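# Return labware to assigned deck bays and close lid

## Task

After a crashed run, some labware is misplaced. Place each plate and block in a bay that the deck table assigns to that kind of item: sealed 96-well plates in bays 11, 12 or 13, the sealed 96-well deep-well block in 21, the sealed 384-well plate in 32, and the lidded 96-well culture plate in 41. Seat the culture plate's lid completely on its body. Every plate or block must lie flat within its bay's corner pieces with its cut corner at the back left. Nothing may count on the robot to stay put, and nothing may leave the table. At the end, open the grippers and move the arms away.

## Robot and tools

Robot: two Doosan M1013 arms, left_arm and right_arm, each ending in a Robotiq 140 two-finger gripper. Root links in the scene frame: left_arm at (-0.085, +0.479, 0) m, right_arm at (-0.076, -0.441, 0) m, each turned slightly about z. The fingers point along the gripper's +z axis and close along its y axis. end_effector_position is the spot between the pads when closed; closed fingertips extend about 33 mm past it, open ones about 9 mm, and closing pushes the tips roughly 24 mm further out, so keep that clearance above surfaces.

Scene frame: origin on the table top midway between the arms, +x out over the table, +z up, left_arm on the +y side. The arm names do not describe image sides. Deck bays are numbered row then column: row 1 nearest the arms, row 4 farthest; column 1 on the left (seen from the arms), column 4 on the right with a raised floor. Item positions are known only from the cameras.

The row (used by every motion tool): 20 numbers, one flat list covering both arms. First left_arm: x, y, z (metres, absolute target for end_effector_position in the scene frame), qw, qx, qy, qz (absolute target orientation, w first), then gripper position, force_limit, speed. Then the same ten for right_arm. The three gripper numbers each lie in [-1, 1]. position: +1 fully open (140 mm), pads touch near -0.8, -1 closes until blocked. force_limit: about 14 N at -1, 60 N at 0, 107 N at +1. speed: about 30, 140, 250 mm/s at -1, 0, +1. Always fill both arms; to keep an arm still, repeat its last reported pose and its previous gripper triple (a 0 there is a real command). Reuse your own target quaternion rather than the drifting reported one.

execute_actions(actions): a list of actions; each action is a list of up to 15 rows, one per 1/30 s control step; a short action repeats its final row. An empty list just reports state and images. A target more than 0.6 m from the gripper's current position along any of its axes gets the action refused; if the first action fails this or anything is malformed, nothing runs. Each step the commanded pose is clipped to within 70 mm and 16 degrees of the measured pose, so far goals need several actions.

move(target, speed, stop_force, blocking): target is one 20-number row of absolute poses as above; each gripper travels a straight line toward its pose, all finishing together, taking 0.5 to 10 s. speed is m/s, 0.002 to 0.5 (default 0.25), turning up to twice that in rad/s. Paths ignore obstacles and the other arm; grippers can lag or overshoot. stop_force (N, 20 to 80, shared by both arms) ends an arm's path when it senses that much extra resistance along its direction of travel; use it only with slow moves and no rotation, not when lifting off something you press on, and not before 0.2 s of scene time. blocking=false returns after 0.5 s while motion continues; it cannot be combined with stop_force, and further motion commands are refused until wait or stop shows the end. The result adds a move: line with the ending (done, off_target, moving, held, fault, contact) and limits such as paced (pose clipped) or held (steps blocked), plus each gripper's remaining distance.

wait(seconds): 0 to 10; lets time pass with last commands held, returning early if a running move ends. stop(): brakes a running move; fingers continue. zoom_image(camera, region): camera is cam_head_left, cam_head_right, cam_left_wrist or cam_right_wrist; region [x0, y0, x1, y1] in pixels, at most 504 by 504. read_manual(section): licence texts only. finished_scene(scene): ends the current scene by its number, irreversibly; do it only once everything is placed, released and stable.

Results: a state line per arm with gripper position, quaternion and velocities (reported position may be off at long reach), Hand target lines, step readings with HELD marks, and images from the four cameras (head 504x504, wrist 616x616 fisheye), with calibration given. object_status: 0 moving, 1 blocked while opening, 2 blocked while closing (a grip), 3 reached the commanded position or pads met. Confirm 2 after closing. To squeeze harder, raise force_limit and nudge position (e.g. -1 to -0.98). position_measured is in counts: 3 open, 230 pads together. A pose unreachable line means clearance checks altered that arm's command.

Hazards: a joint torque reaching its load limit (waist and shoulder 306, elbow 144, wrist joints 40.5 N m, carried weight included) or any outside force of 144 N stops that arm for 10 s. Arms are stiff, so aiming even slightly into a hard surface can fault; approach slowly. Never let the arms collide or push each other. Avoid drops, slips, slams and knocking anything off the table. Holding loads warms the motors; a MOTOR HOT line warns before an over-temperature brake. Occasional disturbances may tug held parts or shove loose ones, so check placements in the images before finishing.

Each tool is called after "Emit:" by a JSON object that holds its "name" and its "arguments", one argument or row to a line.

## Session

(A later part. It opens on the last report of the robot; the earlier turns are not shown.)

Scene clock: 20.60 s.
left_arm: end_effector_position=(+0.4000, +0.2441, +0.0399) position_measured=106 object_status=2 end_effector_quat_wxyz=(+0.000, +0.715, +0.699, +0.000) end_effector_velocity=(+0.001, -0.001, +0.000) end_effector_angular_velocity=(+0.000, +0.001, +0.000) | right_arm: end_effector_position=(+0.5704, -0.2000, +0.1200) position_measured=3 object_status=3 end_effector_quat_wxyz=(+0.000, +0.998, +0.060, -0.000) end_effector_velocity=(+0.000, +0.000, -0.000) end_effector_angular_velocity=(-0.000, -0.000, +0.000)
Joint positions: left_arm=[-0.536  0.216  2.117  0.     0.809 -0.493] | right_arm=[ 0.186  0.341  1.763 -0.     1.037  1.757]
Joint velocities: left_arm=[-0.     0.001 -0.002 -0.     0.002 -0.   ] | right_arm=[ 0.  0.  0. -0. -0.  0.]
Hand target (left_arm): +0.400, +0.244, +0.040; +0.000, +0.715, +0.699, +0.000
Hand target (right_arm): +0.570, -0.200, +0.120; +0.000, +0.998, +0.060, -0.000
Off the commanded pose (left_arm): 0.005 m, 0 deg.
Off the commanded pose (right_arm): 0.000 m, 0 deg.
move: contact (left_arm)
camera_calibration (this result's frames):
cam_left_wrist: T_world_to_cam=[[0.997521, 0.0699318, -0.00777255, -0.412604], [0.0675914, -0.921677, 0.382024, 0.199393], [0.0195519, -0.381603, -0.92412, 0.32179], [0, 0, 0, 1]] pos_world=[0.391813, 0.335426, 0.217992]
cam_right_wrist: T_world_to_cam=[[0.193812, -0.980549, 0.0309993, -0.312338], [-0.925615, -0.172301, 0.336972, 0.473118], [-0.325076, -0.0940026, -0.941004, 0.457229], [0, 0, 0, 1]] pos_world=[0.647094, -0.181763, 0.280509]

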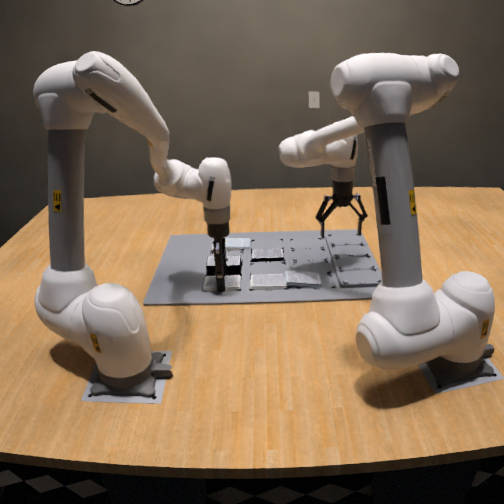

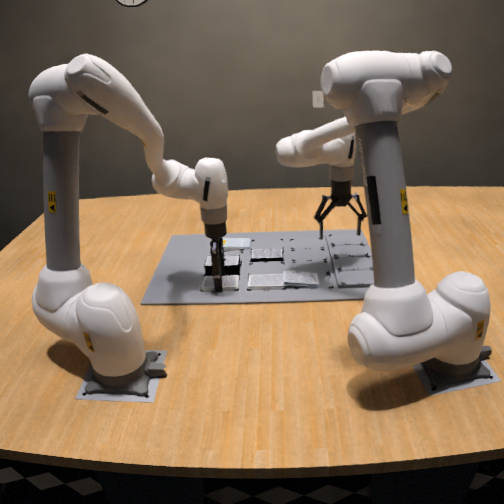

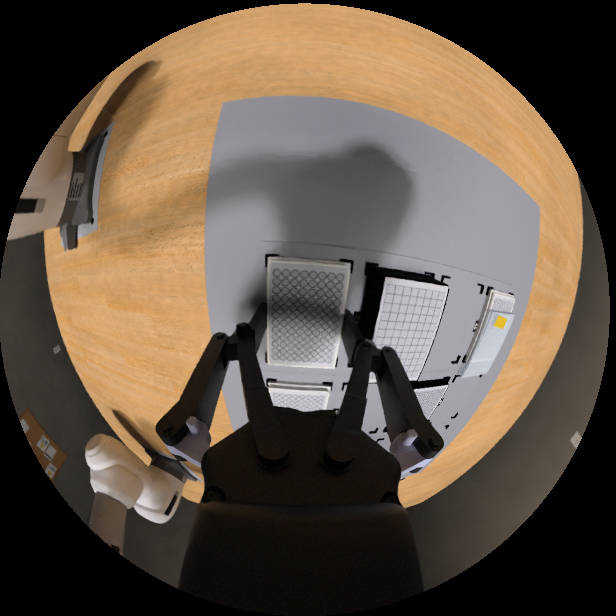

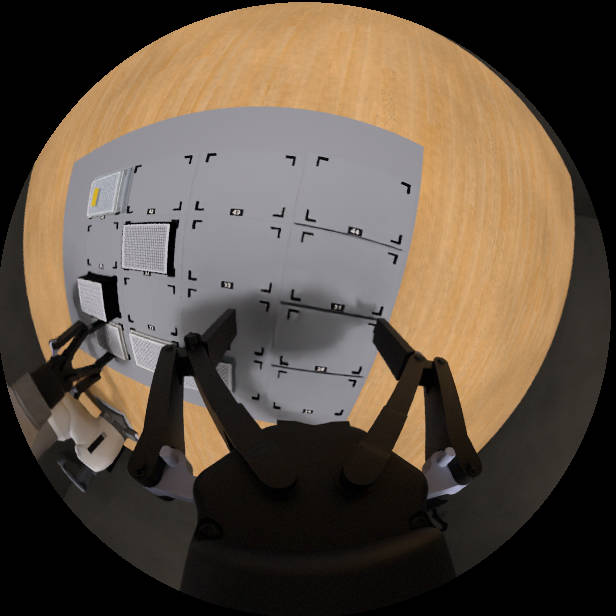

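Emit:
{"name": "move", "arguments": {
  "target": [0.400,0.2441,0.041,0,0.7151,0.699,0,0.3,-0.3,-0.5,0.5704,-0.2,0.12,0,0.998,0.06,0,1,0,0],
  "speed": 0.01
}}

Emit:
{"name": "move", "arguments": {
  "target": [0.400,0.2441,0.11,0,0.7151,0.699,0,0.3,-0.3,-0.5,0.5704,-0.2,0.12,0,0.998,0.06,0,1,0,0],
  "speed": 0.1
}}

Emit:
{"name": "zoom_image", "arguments": {
  "camera": "cam_left_wrist",
  "region": [230,230,390,400]
}}

Emit:
{"name": "zoom_image", "arguments": {
  "camera": "cam_head_left",
  "region": [190,250,340,310]
}}

Scene clock: 21.67 s.
left_arm: end_effector_position=(+0.4000, +0.2441, +0.0410) position_measured=91 object_status=3 end_effector_quat_wxyz=(-0.000, +0.715, +0.699, -0.000) end_effector_velocity=(-0.000, +0.001, -0.001) end_effector_angular_velocity=(+0.002, +0.001, -0.002) | right_arm: end_effector_position=(+0.5704, -0.2000, +0.1200) position_measured=3 object_status=3 end_effector_quat_wxyz=(+0.000, +0.998, +0.060, -0.000) end_effector_velocity=(+0.000, +0.000, -0.000) end_effector_angular_velocity=(+0.000, -0.001, -0.002)
Joint positions: left_arm=[-0.536  0.214  2.116 -0.     0.812 -0.493] | right_arm=[ 0.186  0.341  1.763 -0.     1.037  1.757]
Joint velocities: left_arm=[-0.     0.001  0.     0.002  0.     0.   ] | right_arm=[ 0.     0.    -0.    -0.    -0.001  0.002]
Hand target (left_arm): +0.400, +0.244, +0.041; +0.000, +0.715, +0.699, -0.000
Hand target (right_arm): +0.570, -0.200, +0.120; +0.000, +0.998, +0.060, -0.000
Off the commanded pose (left_arm): 0.000 m, 0 deg.
Off the commanded pose (right_arm): 0.000 m, 0 deg.
move: done
camera_calibration (this result's frames):
cam_left_wrist: T_world_to_cam=[[0.997521, 0.0699369, -0.00780397, -0.412618], [0.0676084, -0.921682, 0.382011, 0.198967], [0.0195239, -0.381591, -0.924125, 0.322773], [0, 0, 0, 1]] pos_world=[0.391842, 0.335409, 0.219055]
cam_right_wrist: T_world_to_cam=[[0.193812, -0.980549, 0.0309993, -0.312338], [-0.925615, -0.172301, 0.336972, 0.473118], [-0.325076, -0.0940026, -0.941004, 0.457229], [0, 0, 0, 1]] pos_world=[0.647094, -0.181763, 0.280509]

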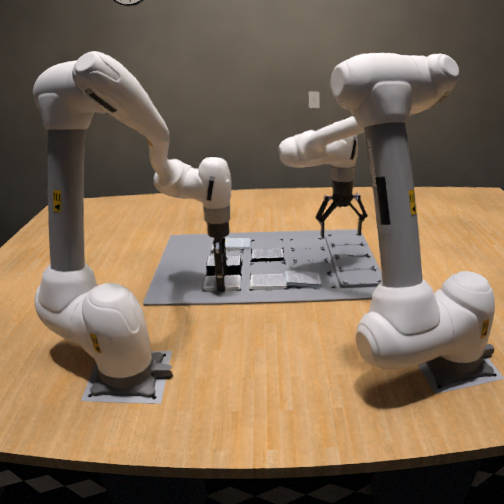

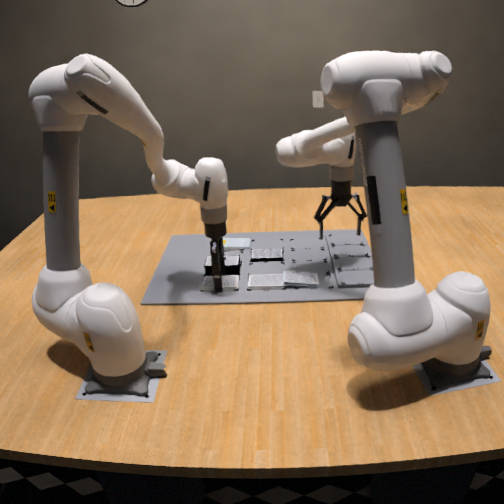

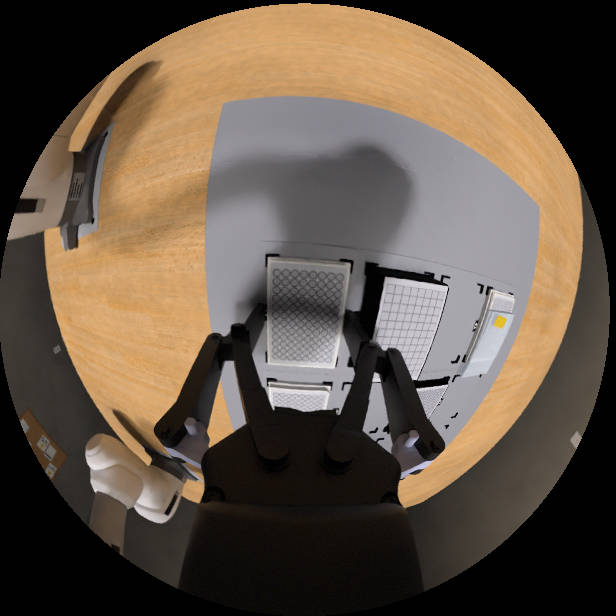

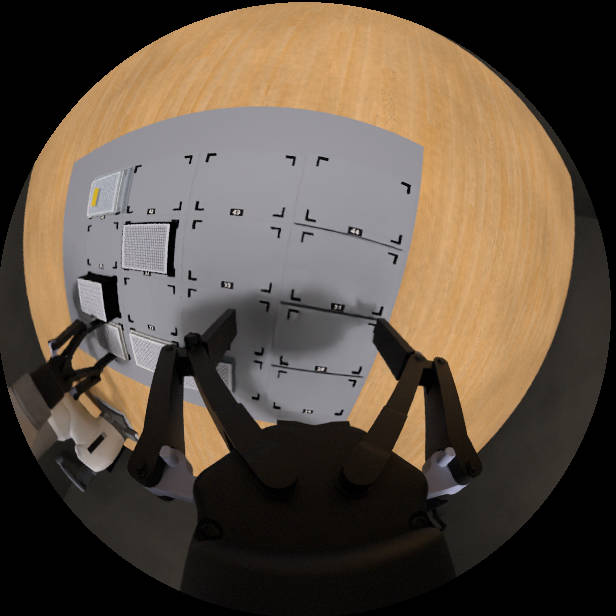

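Scene clock: 22.63 s.
left_arm: end_effector_position=(+0.4000, +0.2441, +0.1101) position_measured=91 object_status=3 end_effector_quat_wxyz=(+0.000, +0.715, +0.699, -0.000) end_effector_velocity=(-0.000, +0.000, +0.000) end_effector_angular_velocity=(+0.001, +0.000, -0.000) | right_arm: end_effector_position=(+0.5704, -0.2000, +0.1200) position_measured=3 object_status=3 end_effector_quat_wxyz=(+0.000, +0.998, +0.060, -0.000) end_effector_velocity=(-0.000, -0.000, -0.000) end_effector_angular_velocity=(-0.000, +0.001, -0.001)
Joint positions: left_arm=[-0.536  0.133  2.057 -0.     0.952 -0.493] | right_arm=[ 0.186  0.341  1.763 -0.     1.037  1.757]
Joint velocities: left_arm=[-0.    -0.001  0.001  0.001  0.001 -0.   ] | right_arm=[-0.001  0.     0.     0.     0.001  0.001]
Hand target (left_arm): +0.400, +0.244, +0.110; +0.000, +0.715, +0.699, -0.000
Hand target (right_arm): +0.570, -0.200, +0.120; +0.000, +0.998, +0.060, -0.000
Off the commanded pose (left_arm): 0.000 m, 0 deg.
Off the commanded pose (right_arm): 0.000 m, 0 deg.
move: done
camera_calibration (this result's frames):
cam_left_wrist: T_world_to_cam=[[0.997526, 0.0698598, -0.0078078, -0.412066], [0.0675366, -0.921648, 0.382105, 0.172556], [0.0194978, -0.381687, -0.924086, 0.38662], [0, 0, 0, 1]] pos_world=[0.391855, 0.335391, 0.288118]
cam_right_wrist: T_world_to_cam=[[0.193812, -0.980549, 0.0309993, -0.312338], [-0.925615, -0.172301, 0.336972, 0.473118], [-0.325076, -0.0940026, -0.941004, 0.457229], [0, 0, 0, 1]] pos_world=[0.647094, -0.181763, 0.280509]

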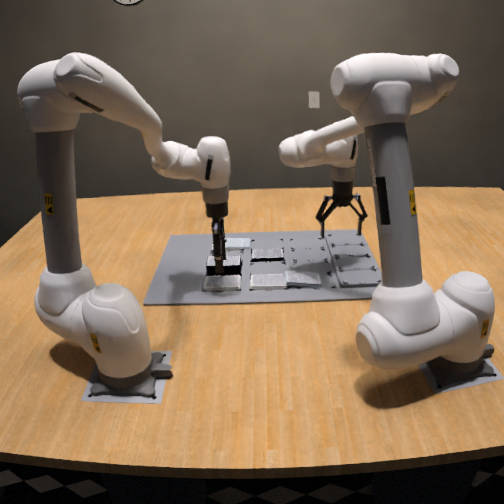

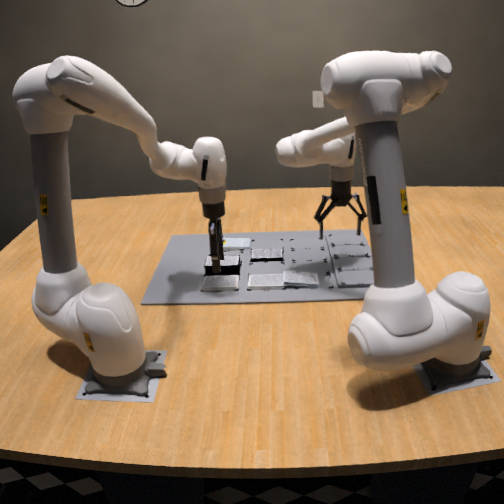

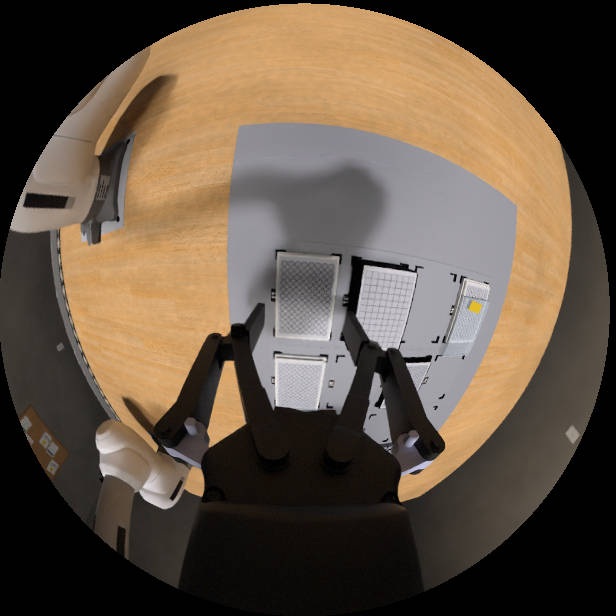

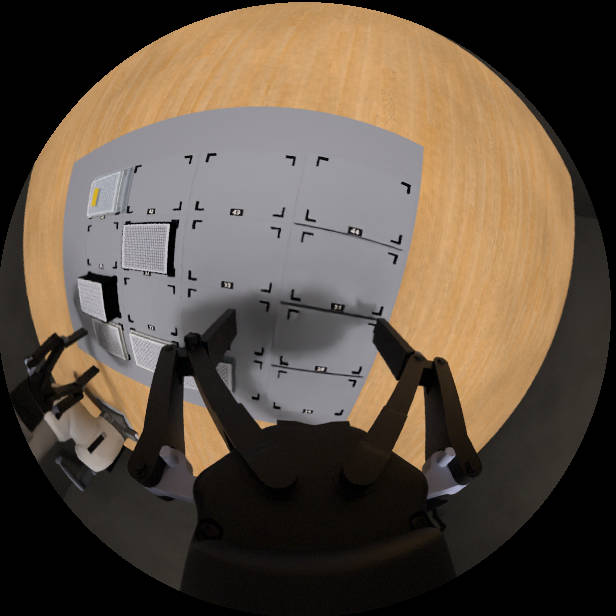

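Region (230, 230, 390, 400) of cam_left_wrist's 616x616 image, scaled by 2.965, with more detail than that image has; it fills the left 474 columns of this view, and the rest is white.

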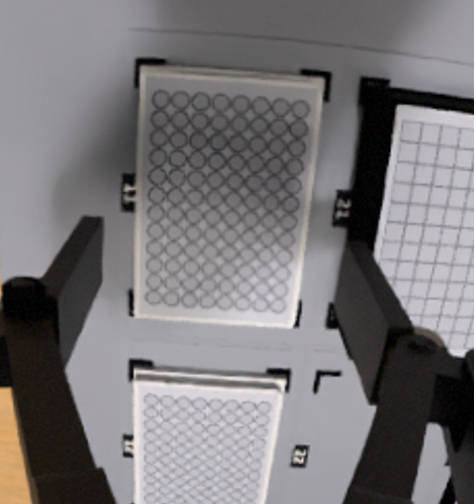

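Region (190, 250, 340, 310) of cam_head_left's 504x504 image, scaled by 3.360, with more detail than that image has; it fills the top 202 rows of this view, and the rest is white.

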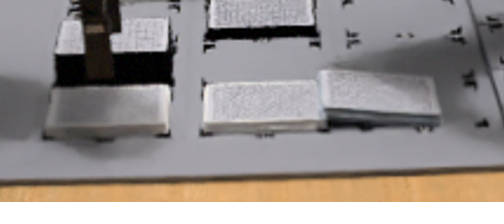

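Emit:
{"name": "move", "arguments": {
  "target": [0.402,0.334,0.08,0,0.7151,0.699,0,-1,-0.3,0.5,0.5704,-0.2,0.12,0,0.998,0.06,0,1,0,0],
  "speed": 0.15
}}

Emit:
{"name": "move", "arguments": {
  "target": [0.402,0.334,0.056,0,0.7151,0.699,0,-1,-0.3,0.5,0.5704,-0.2,0.12,0,0.998,0.06,0,1,0,0],
  "speed": 0.04
}}

Emit:
{"name": "zoom_image", "arguments": {
  "camera": "cam_left_wrist",
  "region": [200,250,420,450]
}}

Emit:
{"name": "zoom_image", "arguments": {
  "camera": "cam_head_left",
  "region": [170,250,270,310]
}}

Scene clock: 24.00 s.
left_arm: end_effector_position=(+0.4022, +0.3341, +0.0801) position_measured=232 object_status=3 end_effector_quat_wxyz=(+0.000, +0.715, +0.699, +0.000) end_effector_velocity=(+0.000, -0.001, -0.001) end_effector_angular_velocity=(-0.002, +0.001, +0.002) | right_arm: end_effector_position=(+0.5704, -0.2000, +0.1200) position_measured=3 object_status=3 end_effector_quat_wxyz=(+0.000, +0.998, +0.060, -0.000) end_effector_velocity=(+0.000, +0.000, +0.000) end_effector_angular_velocity=(+0.001, -0.001, +0.000)
Joint positions: left_arm=[-0.378  0.121  2.138  0.     0.882 -0.335] | right_arm=[ 0.186  0.341  1.763 -0.     1.037  1.757]
Joint velocities: left_arm=[-0.     0.002 -0.001 -0.003 -0.001 -0.001] | right_arm=[ 0.    -0.     0.     0.    -0.001 -0.   ]
Hand target (left_arm): +0.402, +0.334, +0.080; +0.000, +0.715, +0.699, +0.000
Hand target (right_arm): +0.570, -0.200, +0.120; +0.000, +0.998, +0.060, -0.000
Off the commanded pose (left_arm): 0.000 m, 0 deg.
Off the commanded pose (right_arm): 0.000 m, 0 deg.
move: done
camera_calibration (this result's frames):
cam_left_wrist: T_world_to_cam=[[0.997528, 0.0698646, -0.00754771, -0.420775], [0.0674438, -0.921694, 0.382011, 0.266927], [0.0197323, -0.381575, -0.924127, 0.393116], [0, 0, 0, 1]] pos_world=[0.393975, 0.425425, 0.258144]
cam_right_wrist: T_world_to_cam=[[0.193812, -0.980549, 0.0309993, -0.312338], [-0.925615, -0.172301, 0.336972, 0.473118], [-0.325076, -0.0940025, -0.941004, 0.457229], [0, 0, 0, 1]] pos_world=[0.647094, -0.181763, 0.280509]

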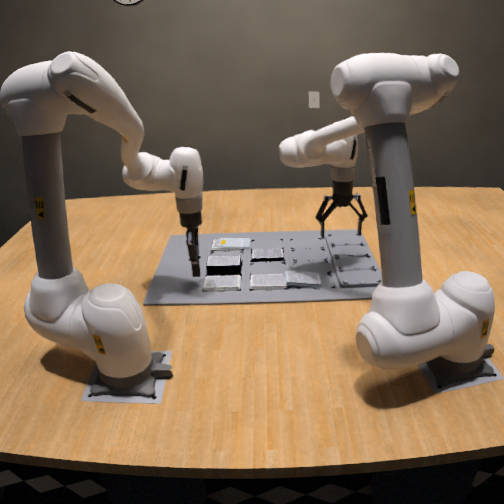

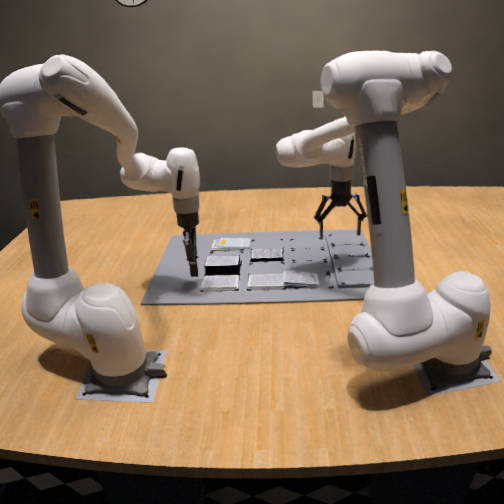

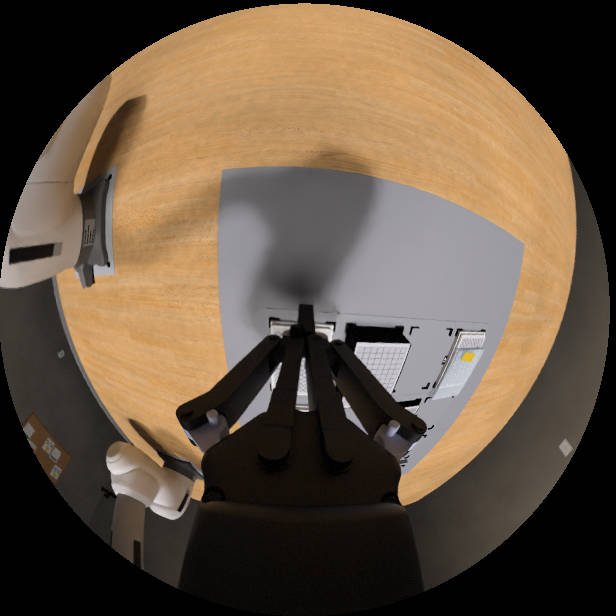

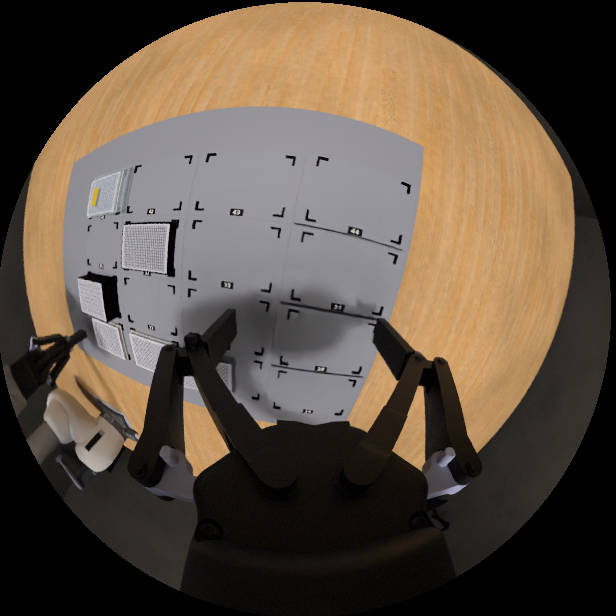

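Scene clock: 24.87 s.
left_arm: end_effector_position=(+0.4020, +0.3340, +0.0560) position_measured=232 object_status=3 end_effector_quat_wxyz=(-0.000, +0.715, +0.699, +0.000) end_effector_velocity=(+0.000, -0.000, -0.000) end_effector_angular_velocity=(-0.000, -0.000, -0.000) | right_arm: end_effector_position=(+0.5704, -0.2000, +0.1200) position_measured=3 object_status=3 end_effector_quat_wxyz=(+0.000, +0.998, +0.060, -0.000) end_effector_velocity=(-0.000, -0.000, -0.000) end_effector_angular_velocity=(-0.000, +0.001, +0.000)
Joint positions: left_arm=[-0.378  0.152  2.159  0.     0.831 -0.335] | right_arm=[ 0.186  0.341  1.763 -0.     1.037  1.757]
Joint velocities: left_arm=[-0.  0. -0. -0. -0.  0.] | right_arm=[ 0.     0.     0.     0.     0.001 -0.   ]
Hand target (left_arm): +0.402, +0.334, +0.056; -0.000, +0.715, +0.699, +0.000
Hand target (right_arm): +0.570, -0.200, +0.120; +0.000, +0.998, +0.060, -0.000
Off the commanded pose (left_arm): 0.000 m, 0 deg.
Off the commanded pose (right_arm): 0.000 m, 0 deg.
move: done
camera_calibration (this result's frames):
cam_left_wrist: T_world_to_cam=[[0.997524, 0.0698957, -0.00781699, -0.420743], [0.067576, -0.921698, 0.381976, 0.27601], [0.0194936, -0.381558, -0.924139, 0.370886], [0, 0, 0, 1]] pos_world=[0.39382, 0.425321, 0.234032]
cam_right_wrist: T_world_to_cam=[[0.193812, -0.980549, 0.0309994, -0.312338], [-0.925615, -0.172301, 0.336972, 0.473118], [-0.325076, -0.0940027, -0.941004, 0.457229], [0, 0, 0, 1]] pos_world=[0.647094, -0.181763, 0.280509]

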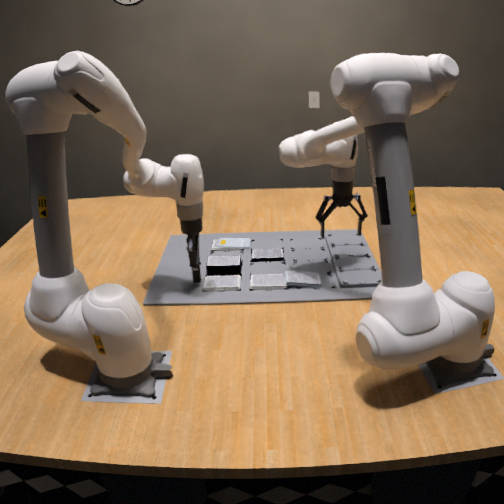

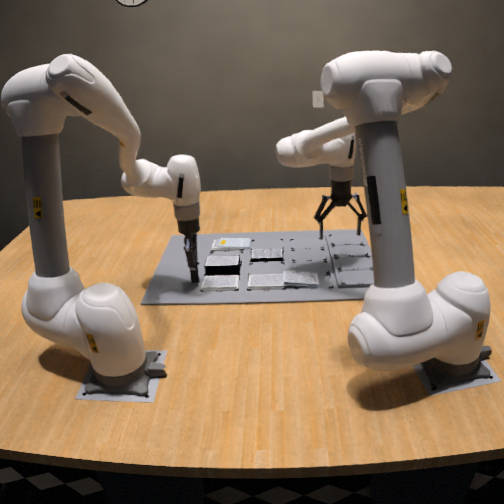

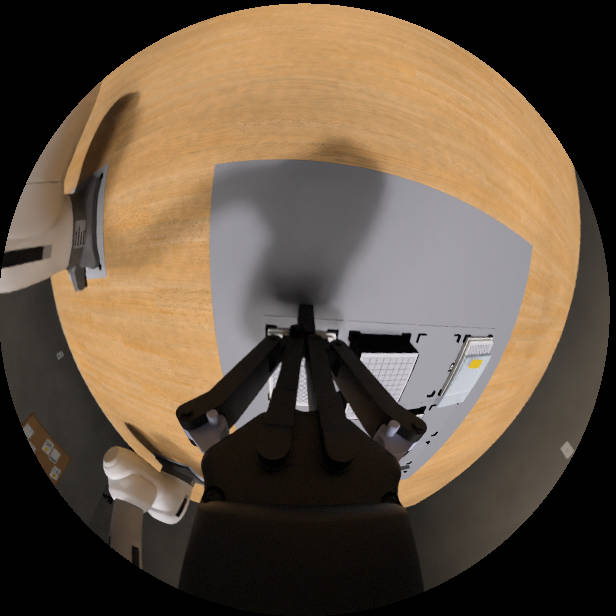

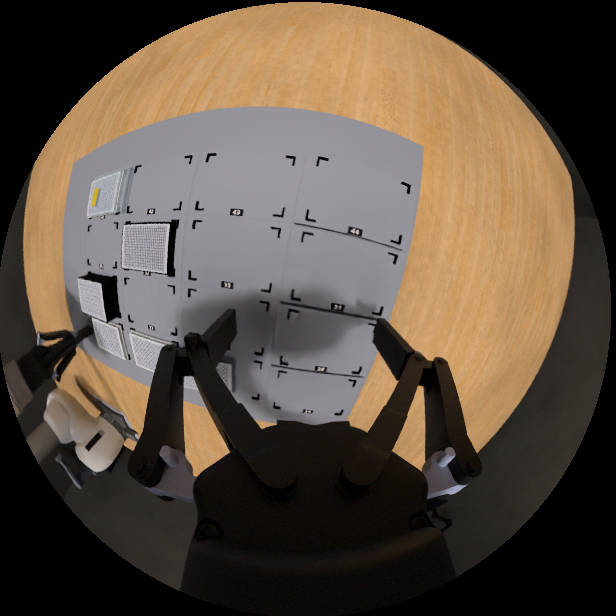

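Region (200, 250, 420, 450) of cam_left_wrist's 616x616 image, scaled by 2.291, with more detail than that image has; it fills the top 458 rows of this view, and the rest is white.

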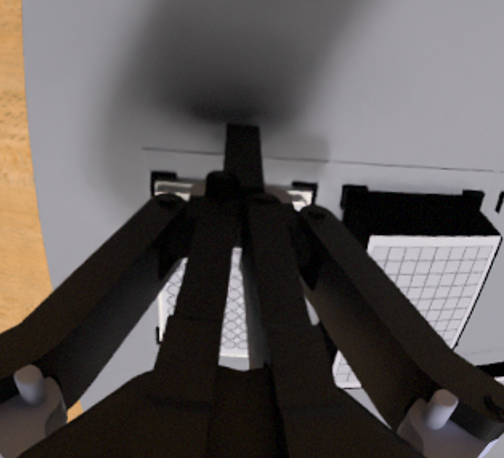

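Region (170, 250, 270, 310) of cam_head_left's 504x504 image, scaled by 5.040, with more detail than that image has; it fills the top 302 rows of this view, and the rest is white.

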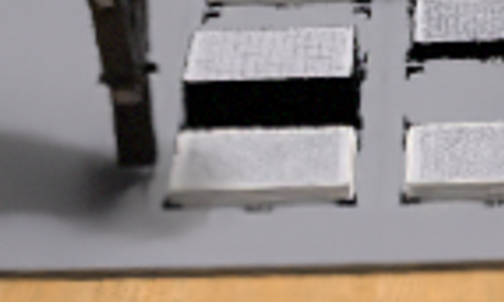

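Emit:
{"name": "move", "arguments": {
  "target": [0.402,0.316,0.056,0,0.7151,0.699,0,-1,-0.3,0.5,0.5704,-0.2,0.12,0,0.998,0.06,0,1,0,0],
  "speed": 0.005,
  "stop_force": 20
}}

Emit:
{"name": "zoom_image", "arguments": {
  "camera": "cam_left_wrist",
  "region": [200,250,420,450]
}}

Emit:
{"name": "zoom_image", "arguments": {
  "camera": "cam_head_left",
  "region": [170,250,270,310]
}}

Scene clock: 28.67 s.
left_arm: end_effector_position=(+0.4020, +0.3180, +0.0559) position_measured=232 object_status=3 end_effector_quat_wxyz=(-0.000, +0.715, +0.699, -0.000) end_effector_velocity=(-0.000, +0.000, +0.000) end_effector_angular_velocity=(+0.000, +0.000, -0.005) | right_arm: end_effector_position=(+0.5704, -0.2000, +0.1200) position_measured=3 object_status=3 end_effector_quat_wxyz=(+0.000, +0.998, +0.060, -0.000) end_effector_velocity=(+0.000, +0.000, -0.000) end_effector_angular_velocity=(+0.000, -0.000, +0.001)
Joint positions: left_arm=[-0.408  0.159  2.15   0.     0.833 -0.365] | right_arm=[ 0.186  0.341  1.763 -0.     1.037  1.757]
Joint velocities: left_arm=[ 0.    -0.     0.     0.     0.     0.005] | right_arm=[ 0.     0.     0.     0.    -0.    -0.001]
Hand target (left_arm): +0.402, +0.318, +0.056; -0.000, +0.715, +0.699, -0.000
Hand target (right_arm): +0.570, -0.200, +0.120; +0.000, +0.998, +0.060, -0.000
Off the commanded pose (left_arm): 0.002 m, 0 deg.
Off the commanded pose (right_arm): 0.000 m, 0 deg.
move: contact (left_arm)
camera_calibration (this result's frames):
cam_left_wrist: T_world_to_cam=[[0.997499, 0.0702355, -0.00797784, -0.419722], [0.0679525, -0.921693, 0.381923, 0.26107], [0.0194715, -0.38151, -0.92416, 0.364735], [0, 0, 0, 1]] pos_world=[0.393829, 0.409256, 0.234016]
cam_right_wrist: T_world_to_cam=[[0.193812, -0.980549, 0.0309993, -0.312338], [-0.925615, -0.172301, 0.336972, 0.473118], [-0.325076, -0.0940025, -0.941004, 0.457229], [0, 0, 0, 1]] pos_world=[0.647094, -0.181763, 0.280509]

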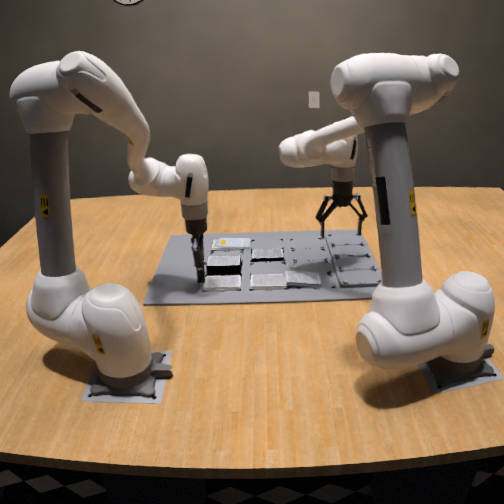

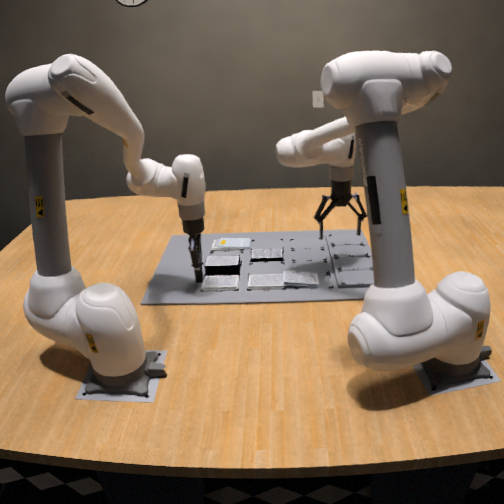

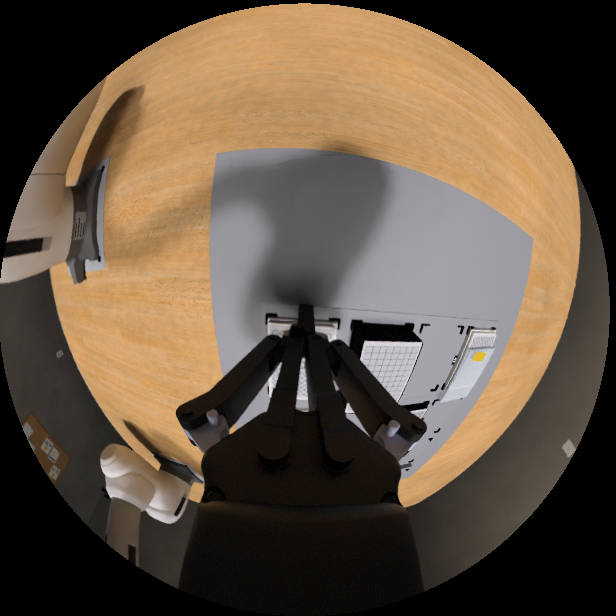

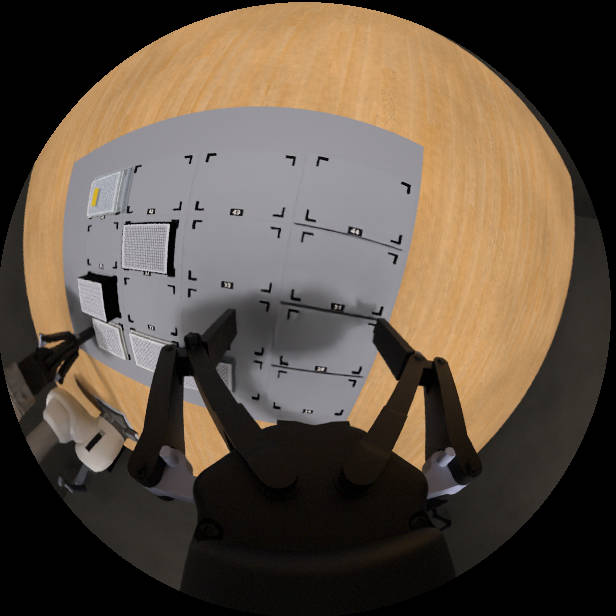

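Region (200, 250, 420, 450) of cam_left_wrist's 616x616 image, scaled by 2.291, with more detail than that image has; it fills the top 458 rows of this view, and the rest is white.

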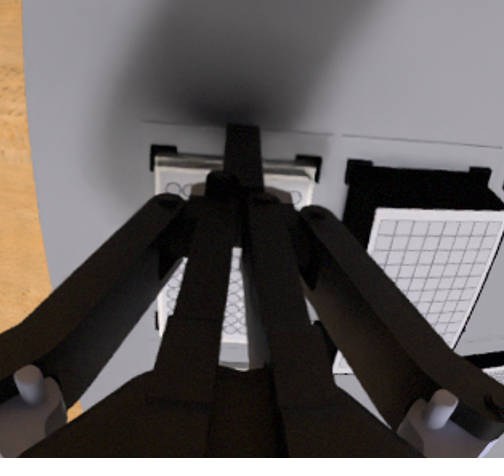

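Region (170, 250, 270, 310) of cam_head_left's 504x504 image, scaled by 5.040, with more detail than that image has; it fills the top 302 rows of this view, and the rest is white.

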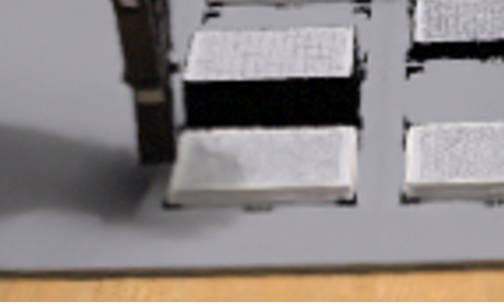

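Emit:
{"name": "move", "arguments": {
  "target": [0.402,0.33,0.1,0,0.7151,0.699,0,0.4,-0.3,0.5,0.5704,-0.2,0.12,0,0.998,0.06,0,1,0,0],
  "speed": 0.1
}}

Emit:
{"name": "zoom_image", "arguments": {
  "camera": "cam_left_wrist",
  "region": [230,280,390,420]
}}

Emit:
{"name": "move", "arguments": {
  "target": [0.745,0.215,0.1,0,0.7151,0.699,0,0.4,-0.3,0.5,0.5704,-0.2,0.12,0,0.998,0.06,0,1,0,0]
}}

Emit:
{"name": "zoom_image", "arguments": {
  "camera": "cam_left_wrist",
  "region": [200,200,420,420]
}}

Emit:
{"name": "zoom_image", "arguments": {
  "camera": "cam_right_wrist",
  "region": [30,130,190,280]
}}

Scene clock: 29.83 s.
left_arm: end_effector_position=(+0.4020, +0.3300, +0.1001) position_measured=78 object_status=3 end_effector_quat_wxyz=(+0.000, +0.715, +0.699, -0.000) end_effector_velocity=(-0.000, -0.001, -0.000) end_effector_angular_velocity=(-0.001, +0.001, +0.002) | right_arm: end_effector_position=(+0.5704, -0.2000, +0.1200) position_measured=3 object_status=3 end_effector_quat_wxyz=(+0.000, +0.998, +0.060, -0.000) end_effector_velocity=(-0.000, +0.000, -0.000) end_effector_angular_velocity=(+0.000, +0.000, +0.001)
Joint positions: left_arm=[-0.386  0.099  2.118 -0.     0.924 -0.342] | right_arm=[ 0.186  0.341  1.763 -0.     1.037  1.757]
Joint velocities: left_arm=[-0.     0.     0.    -0.002 -0.    -0.002] | right_arm=[ 0.     0.     0.     0.    -0.    -0.001]
Hand target (left_arm): +0.402, +0.330, +0.100; +0.000, +0.715, +0.699, -0.000
Hand target (right_arm): +0.570, -0.200, +0.120; +0.000, +0.998, +0.060, -0.000
Off the commanded pose (left_arm): 0.000 m, 0 deg.
Off the commanded pose (right_arm): 0.000 m, 0 deg.
move: done
camera_calibration (this result's frames):
cam_left_wrist: T_world_to_cam=[[0.99753, 0.0698156, -0.00775298, -0.420148], [0.0674755, -0.921665, 0.382075, 0.255463], [0.0195291, -0.381654, -0.924099, 0.410103], [0, 0, 0, 1]] pos_world=[0.393864, 0.421301, 0.278112]
cam_right_wrist: T_world_to_cam=[[0.193812, -0.980549, 0.0309993, -0.312338], [-0.925615, -0.172301, 0.336972, 0.473118], [-0.325076, -0.0940026, -0.941004, 0.457229], [0, 0, 0, 1]] pos_world=[0.647094, -0.181763, 0.280509]

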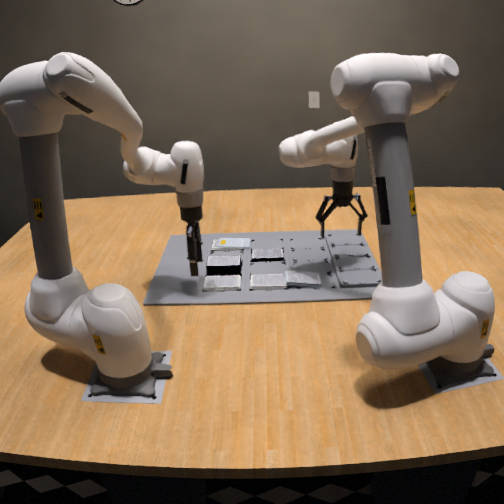

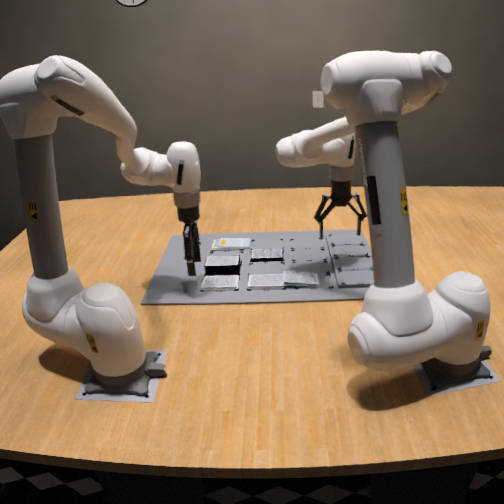

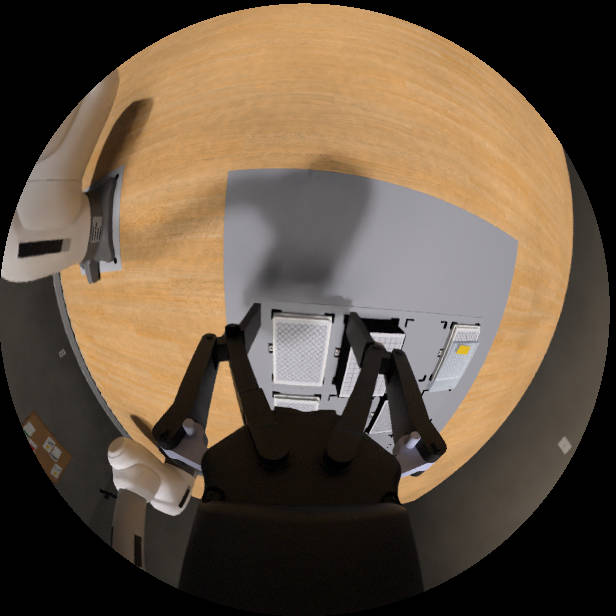

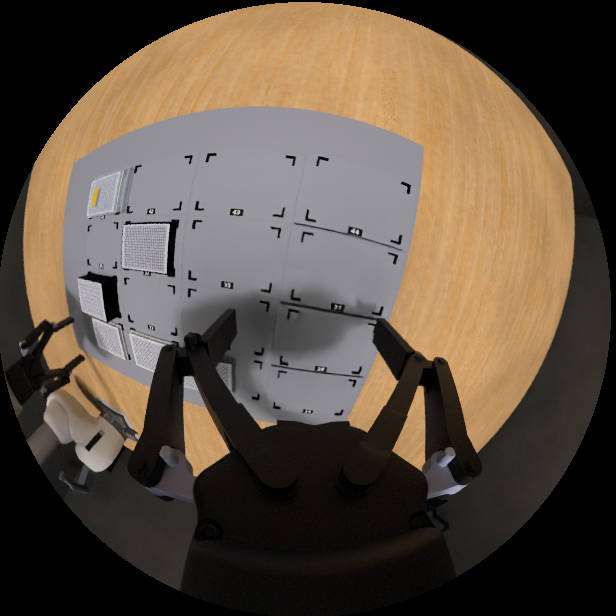

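Region (230, 280, 390, 420) of cam_left_wrist's 616x616 image, scaled by 3.150, with more detail than that image has; it fills the top 441 rows of this view, and the rest is white.

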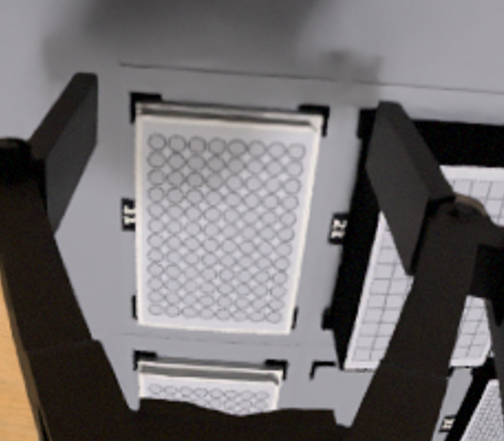

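Scene clock: 31.67 s.
left_arm: end_effector_position=(+0.7448, +0.2147, +0.0995) position_measured=78 object_status=3 end_effector_quat_wxyz=(+0.000, +0.715, +0.699, +0.000) end_effector_velocity=(+0.001, -0.000, +0.000) end_effector_angular_velocity=(-0.000, -0.000, +0.000) | right_arm: end_effector_position=(+0.5704, -0.2000, +0.1200) position_measured=3 object_status=3 end_effector_quat_wxyz=(+0.000, +0.998, +0.060, -0.000) end_effector_velocity=(+0.000, -0.000, -0.000) end_effector_angular_velocity=(-0.000, -0.000, +0.000)
Joint positions: left_arm=[-0.369  0.617  1.371 -0.     1.154 -0.325] | right_arm=[ 0.186  0.341  1.763 -0.     1.037  1.757]
Joint velocities: left_arm=[ 0.     0.001 -0.001 -0.     0.     0.   ] | right_arm=[-0.  0. -0. -0. -0. -0.]
Hand target (left_arm): +0.745, +0.215, +0.100; +0.000, +0.715, +0.699, -0.000
Hand target (right_arm): +0.570, -0.200, +0.120; +0.000, +0.998, +0.060, -0.000
Off the commanded pose (left_arm): 0.001 m, 0 deg.
Off the commanded pose (right_arm): 0.000 m, 0 deg.
move: done
camera_calibration (this result's frames):
cam_left_wrist: T_world_to_cam=[[0.997538, 0.0696985, -0.0077617, -0.753984], [0.0673713, -0.921687, 0.382039, 0.126356], [0.0194737, -0.381621, -0.924114, 0.358964], [0, 0, 0, 1]] pos_world=[0.736625, 0.306, 0.277599]
cam_right_wrist: T_world_to_cam=[[0.193812, -0.980549, 0.0309993, -0.312338], [-0.925615, -0.172301, 0.336972, 0.473118], [-0.325076, -0.0940025, -0.941004, 0.457229], [0, 0, 0, 1]] pos_world=[0.647094, -0.181763, 0.280509]

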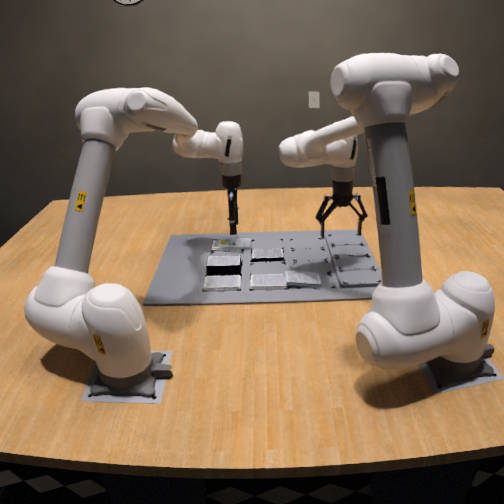

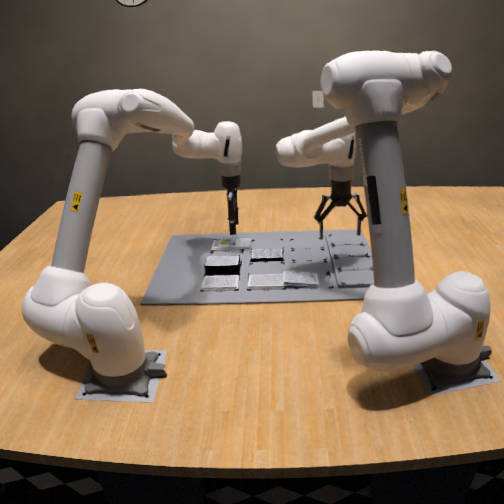

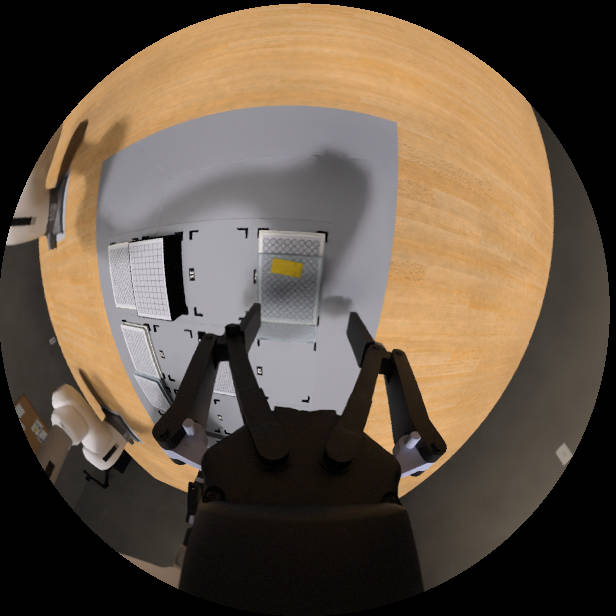

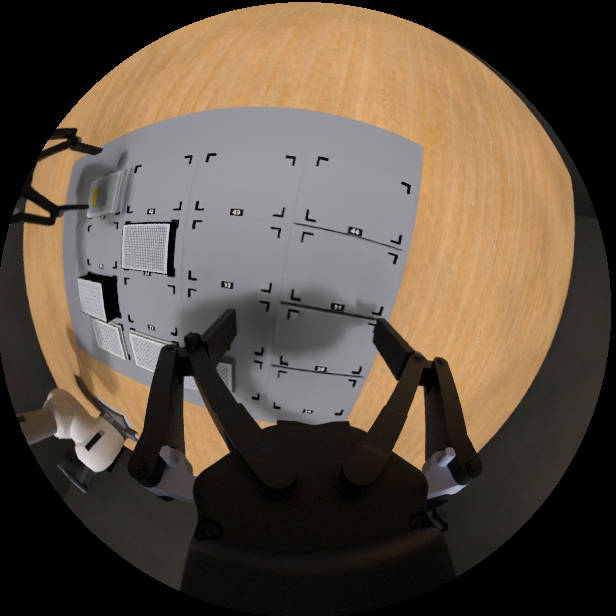

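Region (200, 200, 420, 420) of cam_left_wrist's 616x616 image, scaled by 2.291, with more detail than that image has.

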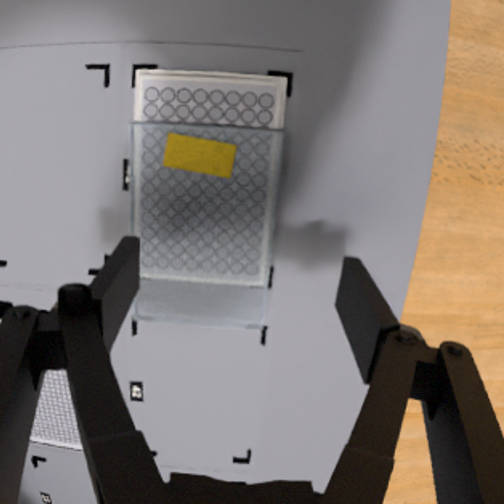

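Region (30, 130, 190, 280) of cam_right_wrist's 616x616 image, scaled by 3.150, with more detail than that image has; it fills the top 472 rows of this view, and the rest is white.

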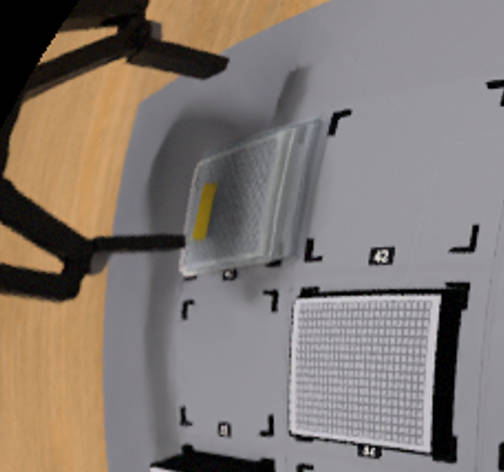

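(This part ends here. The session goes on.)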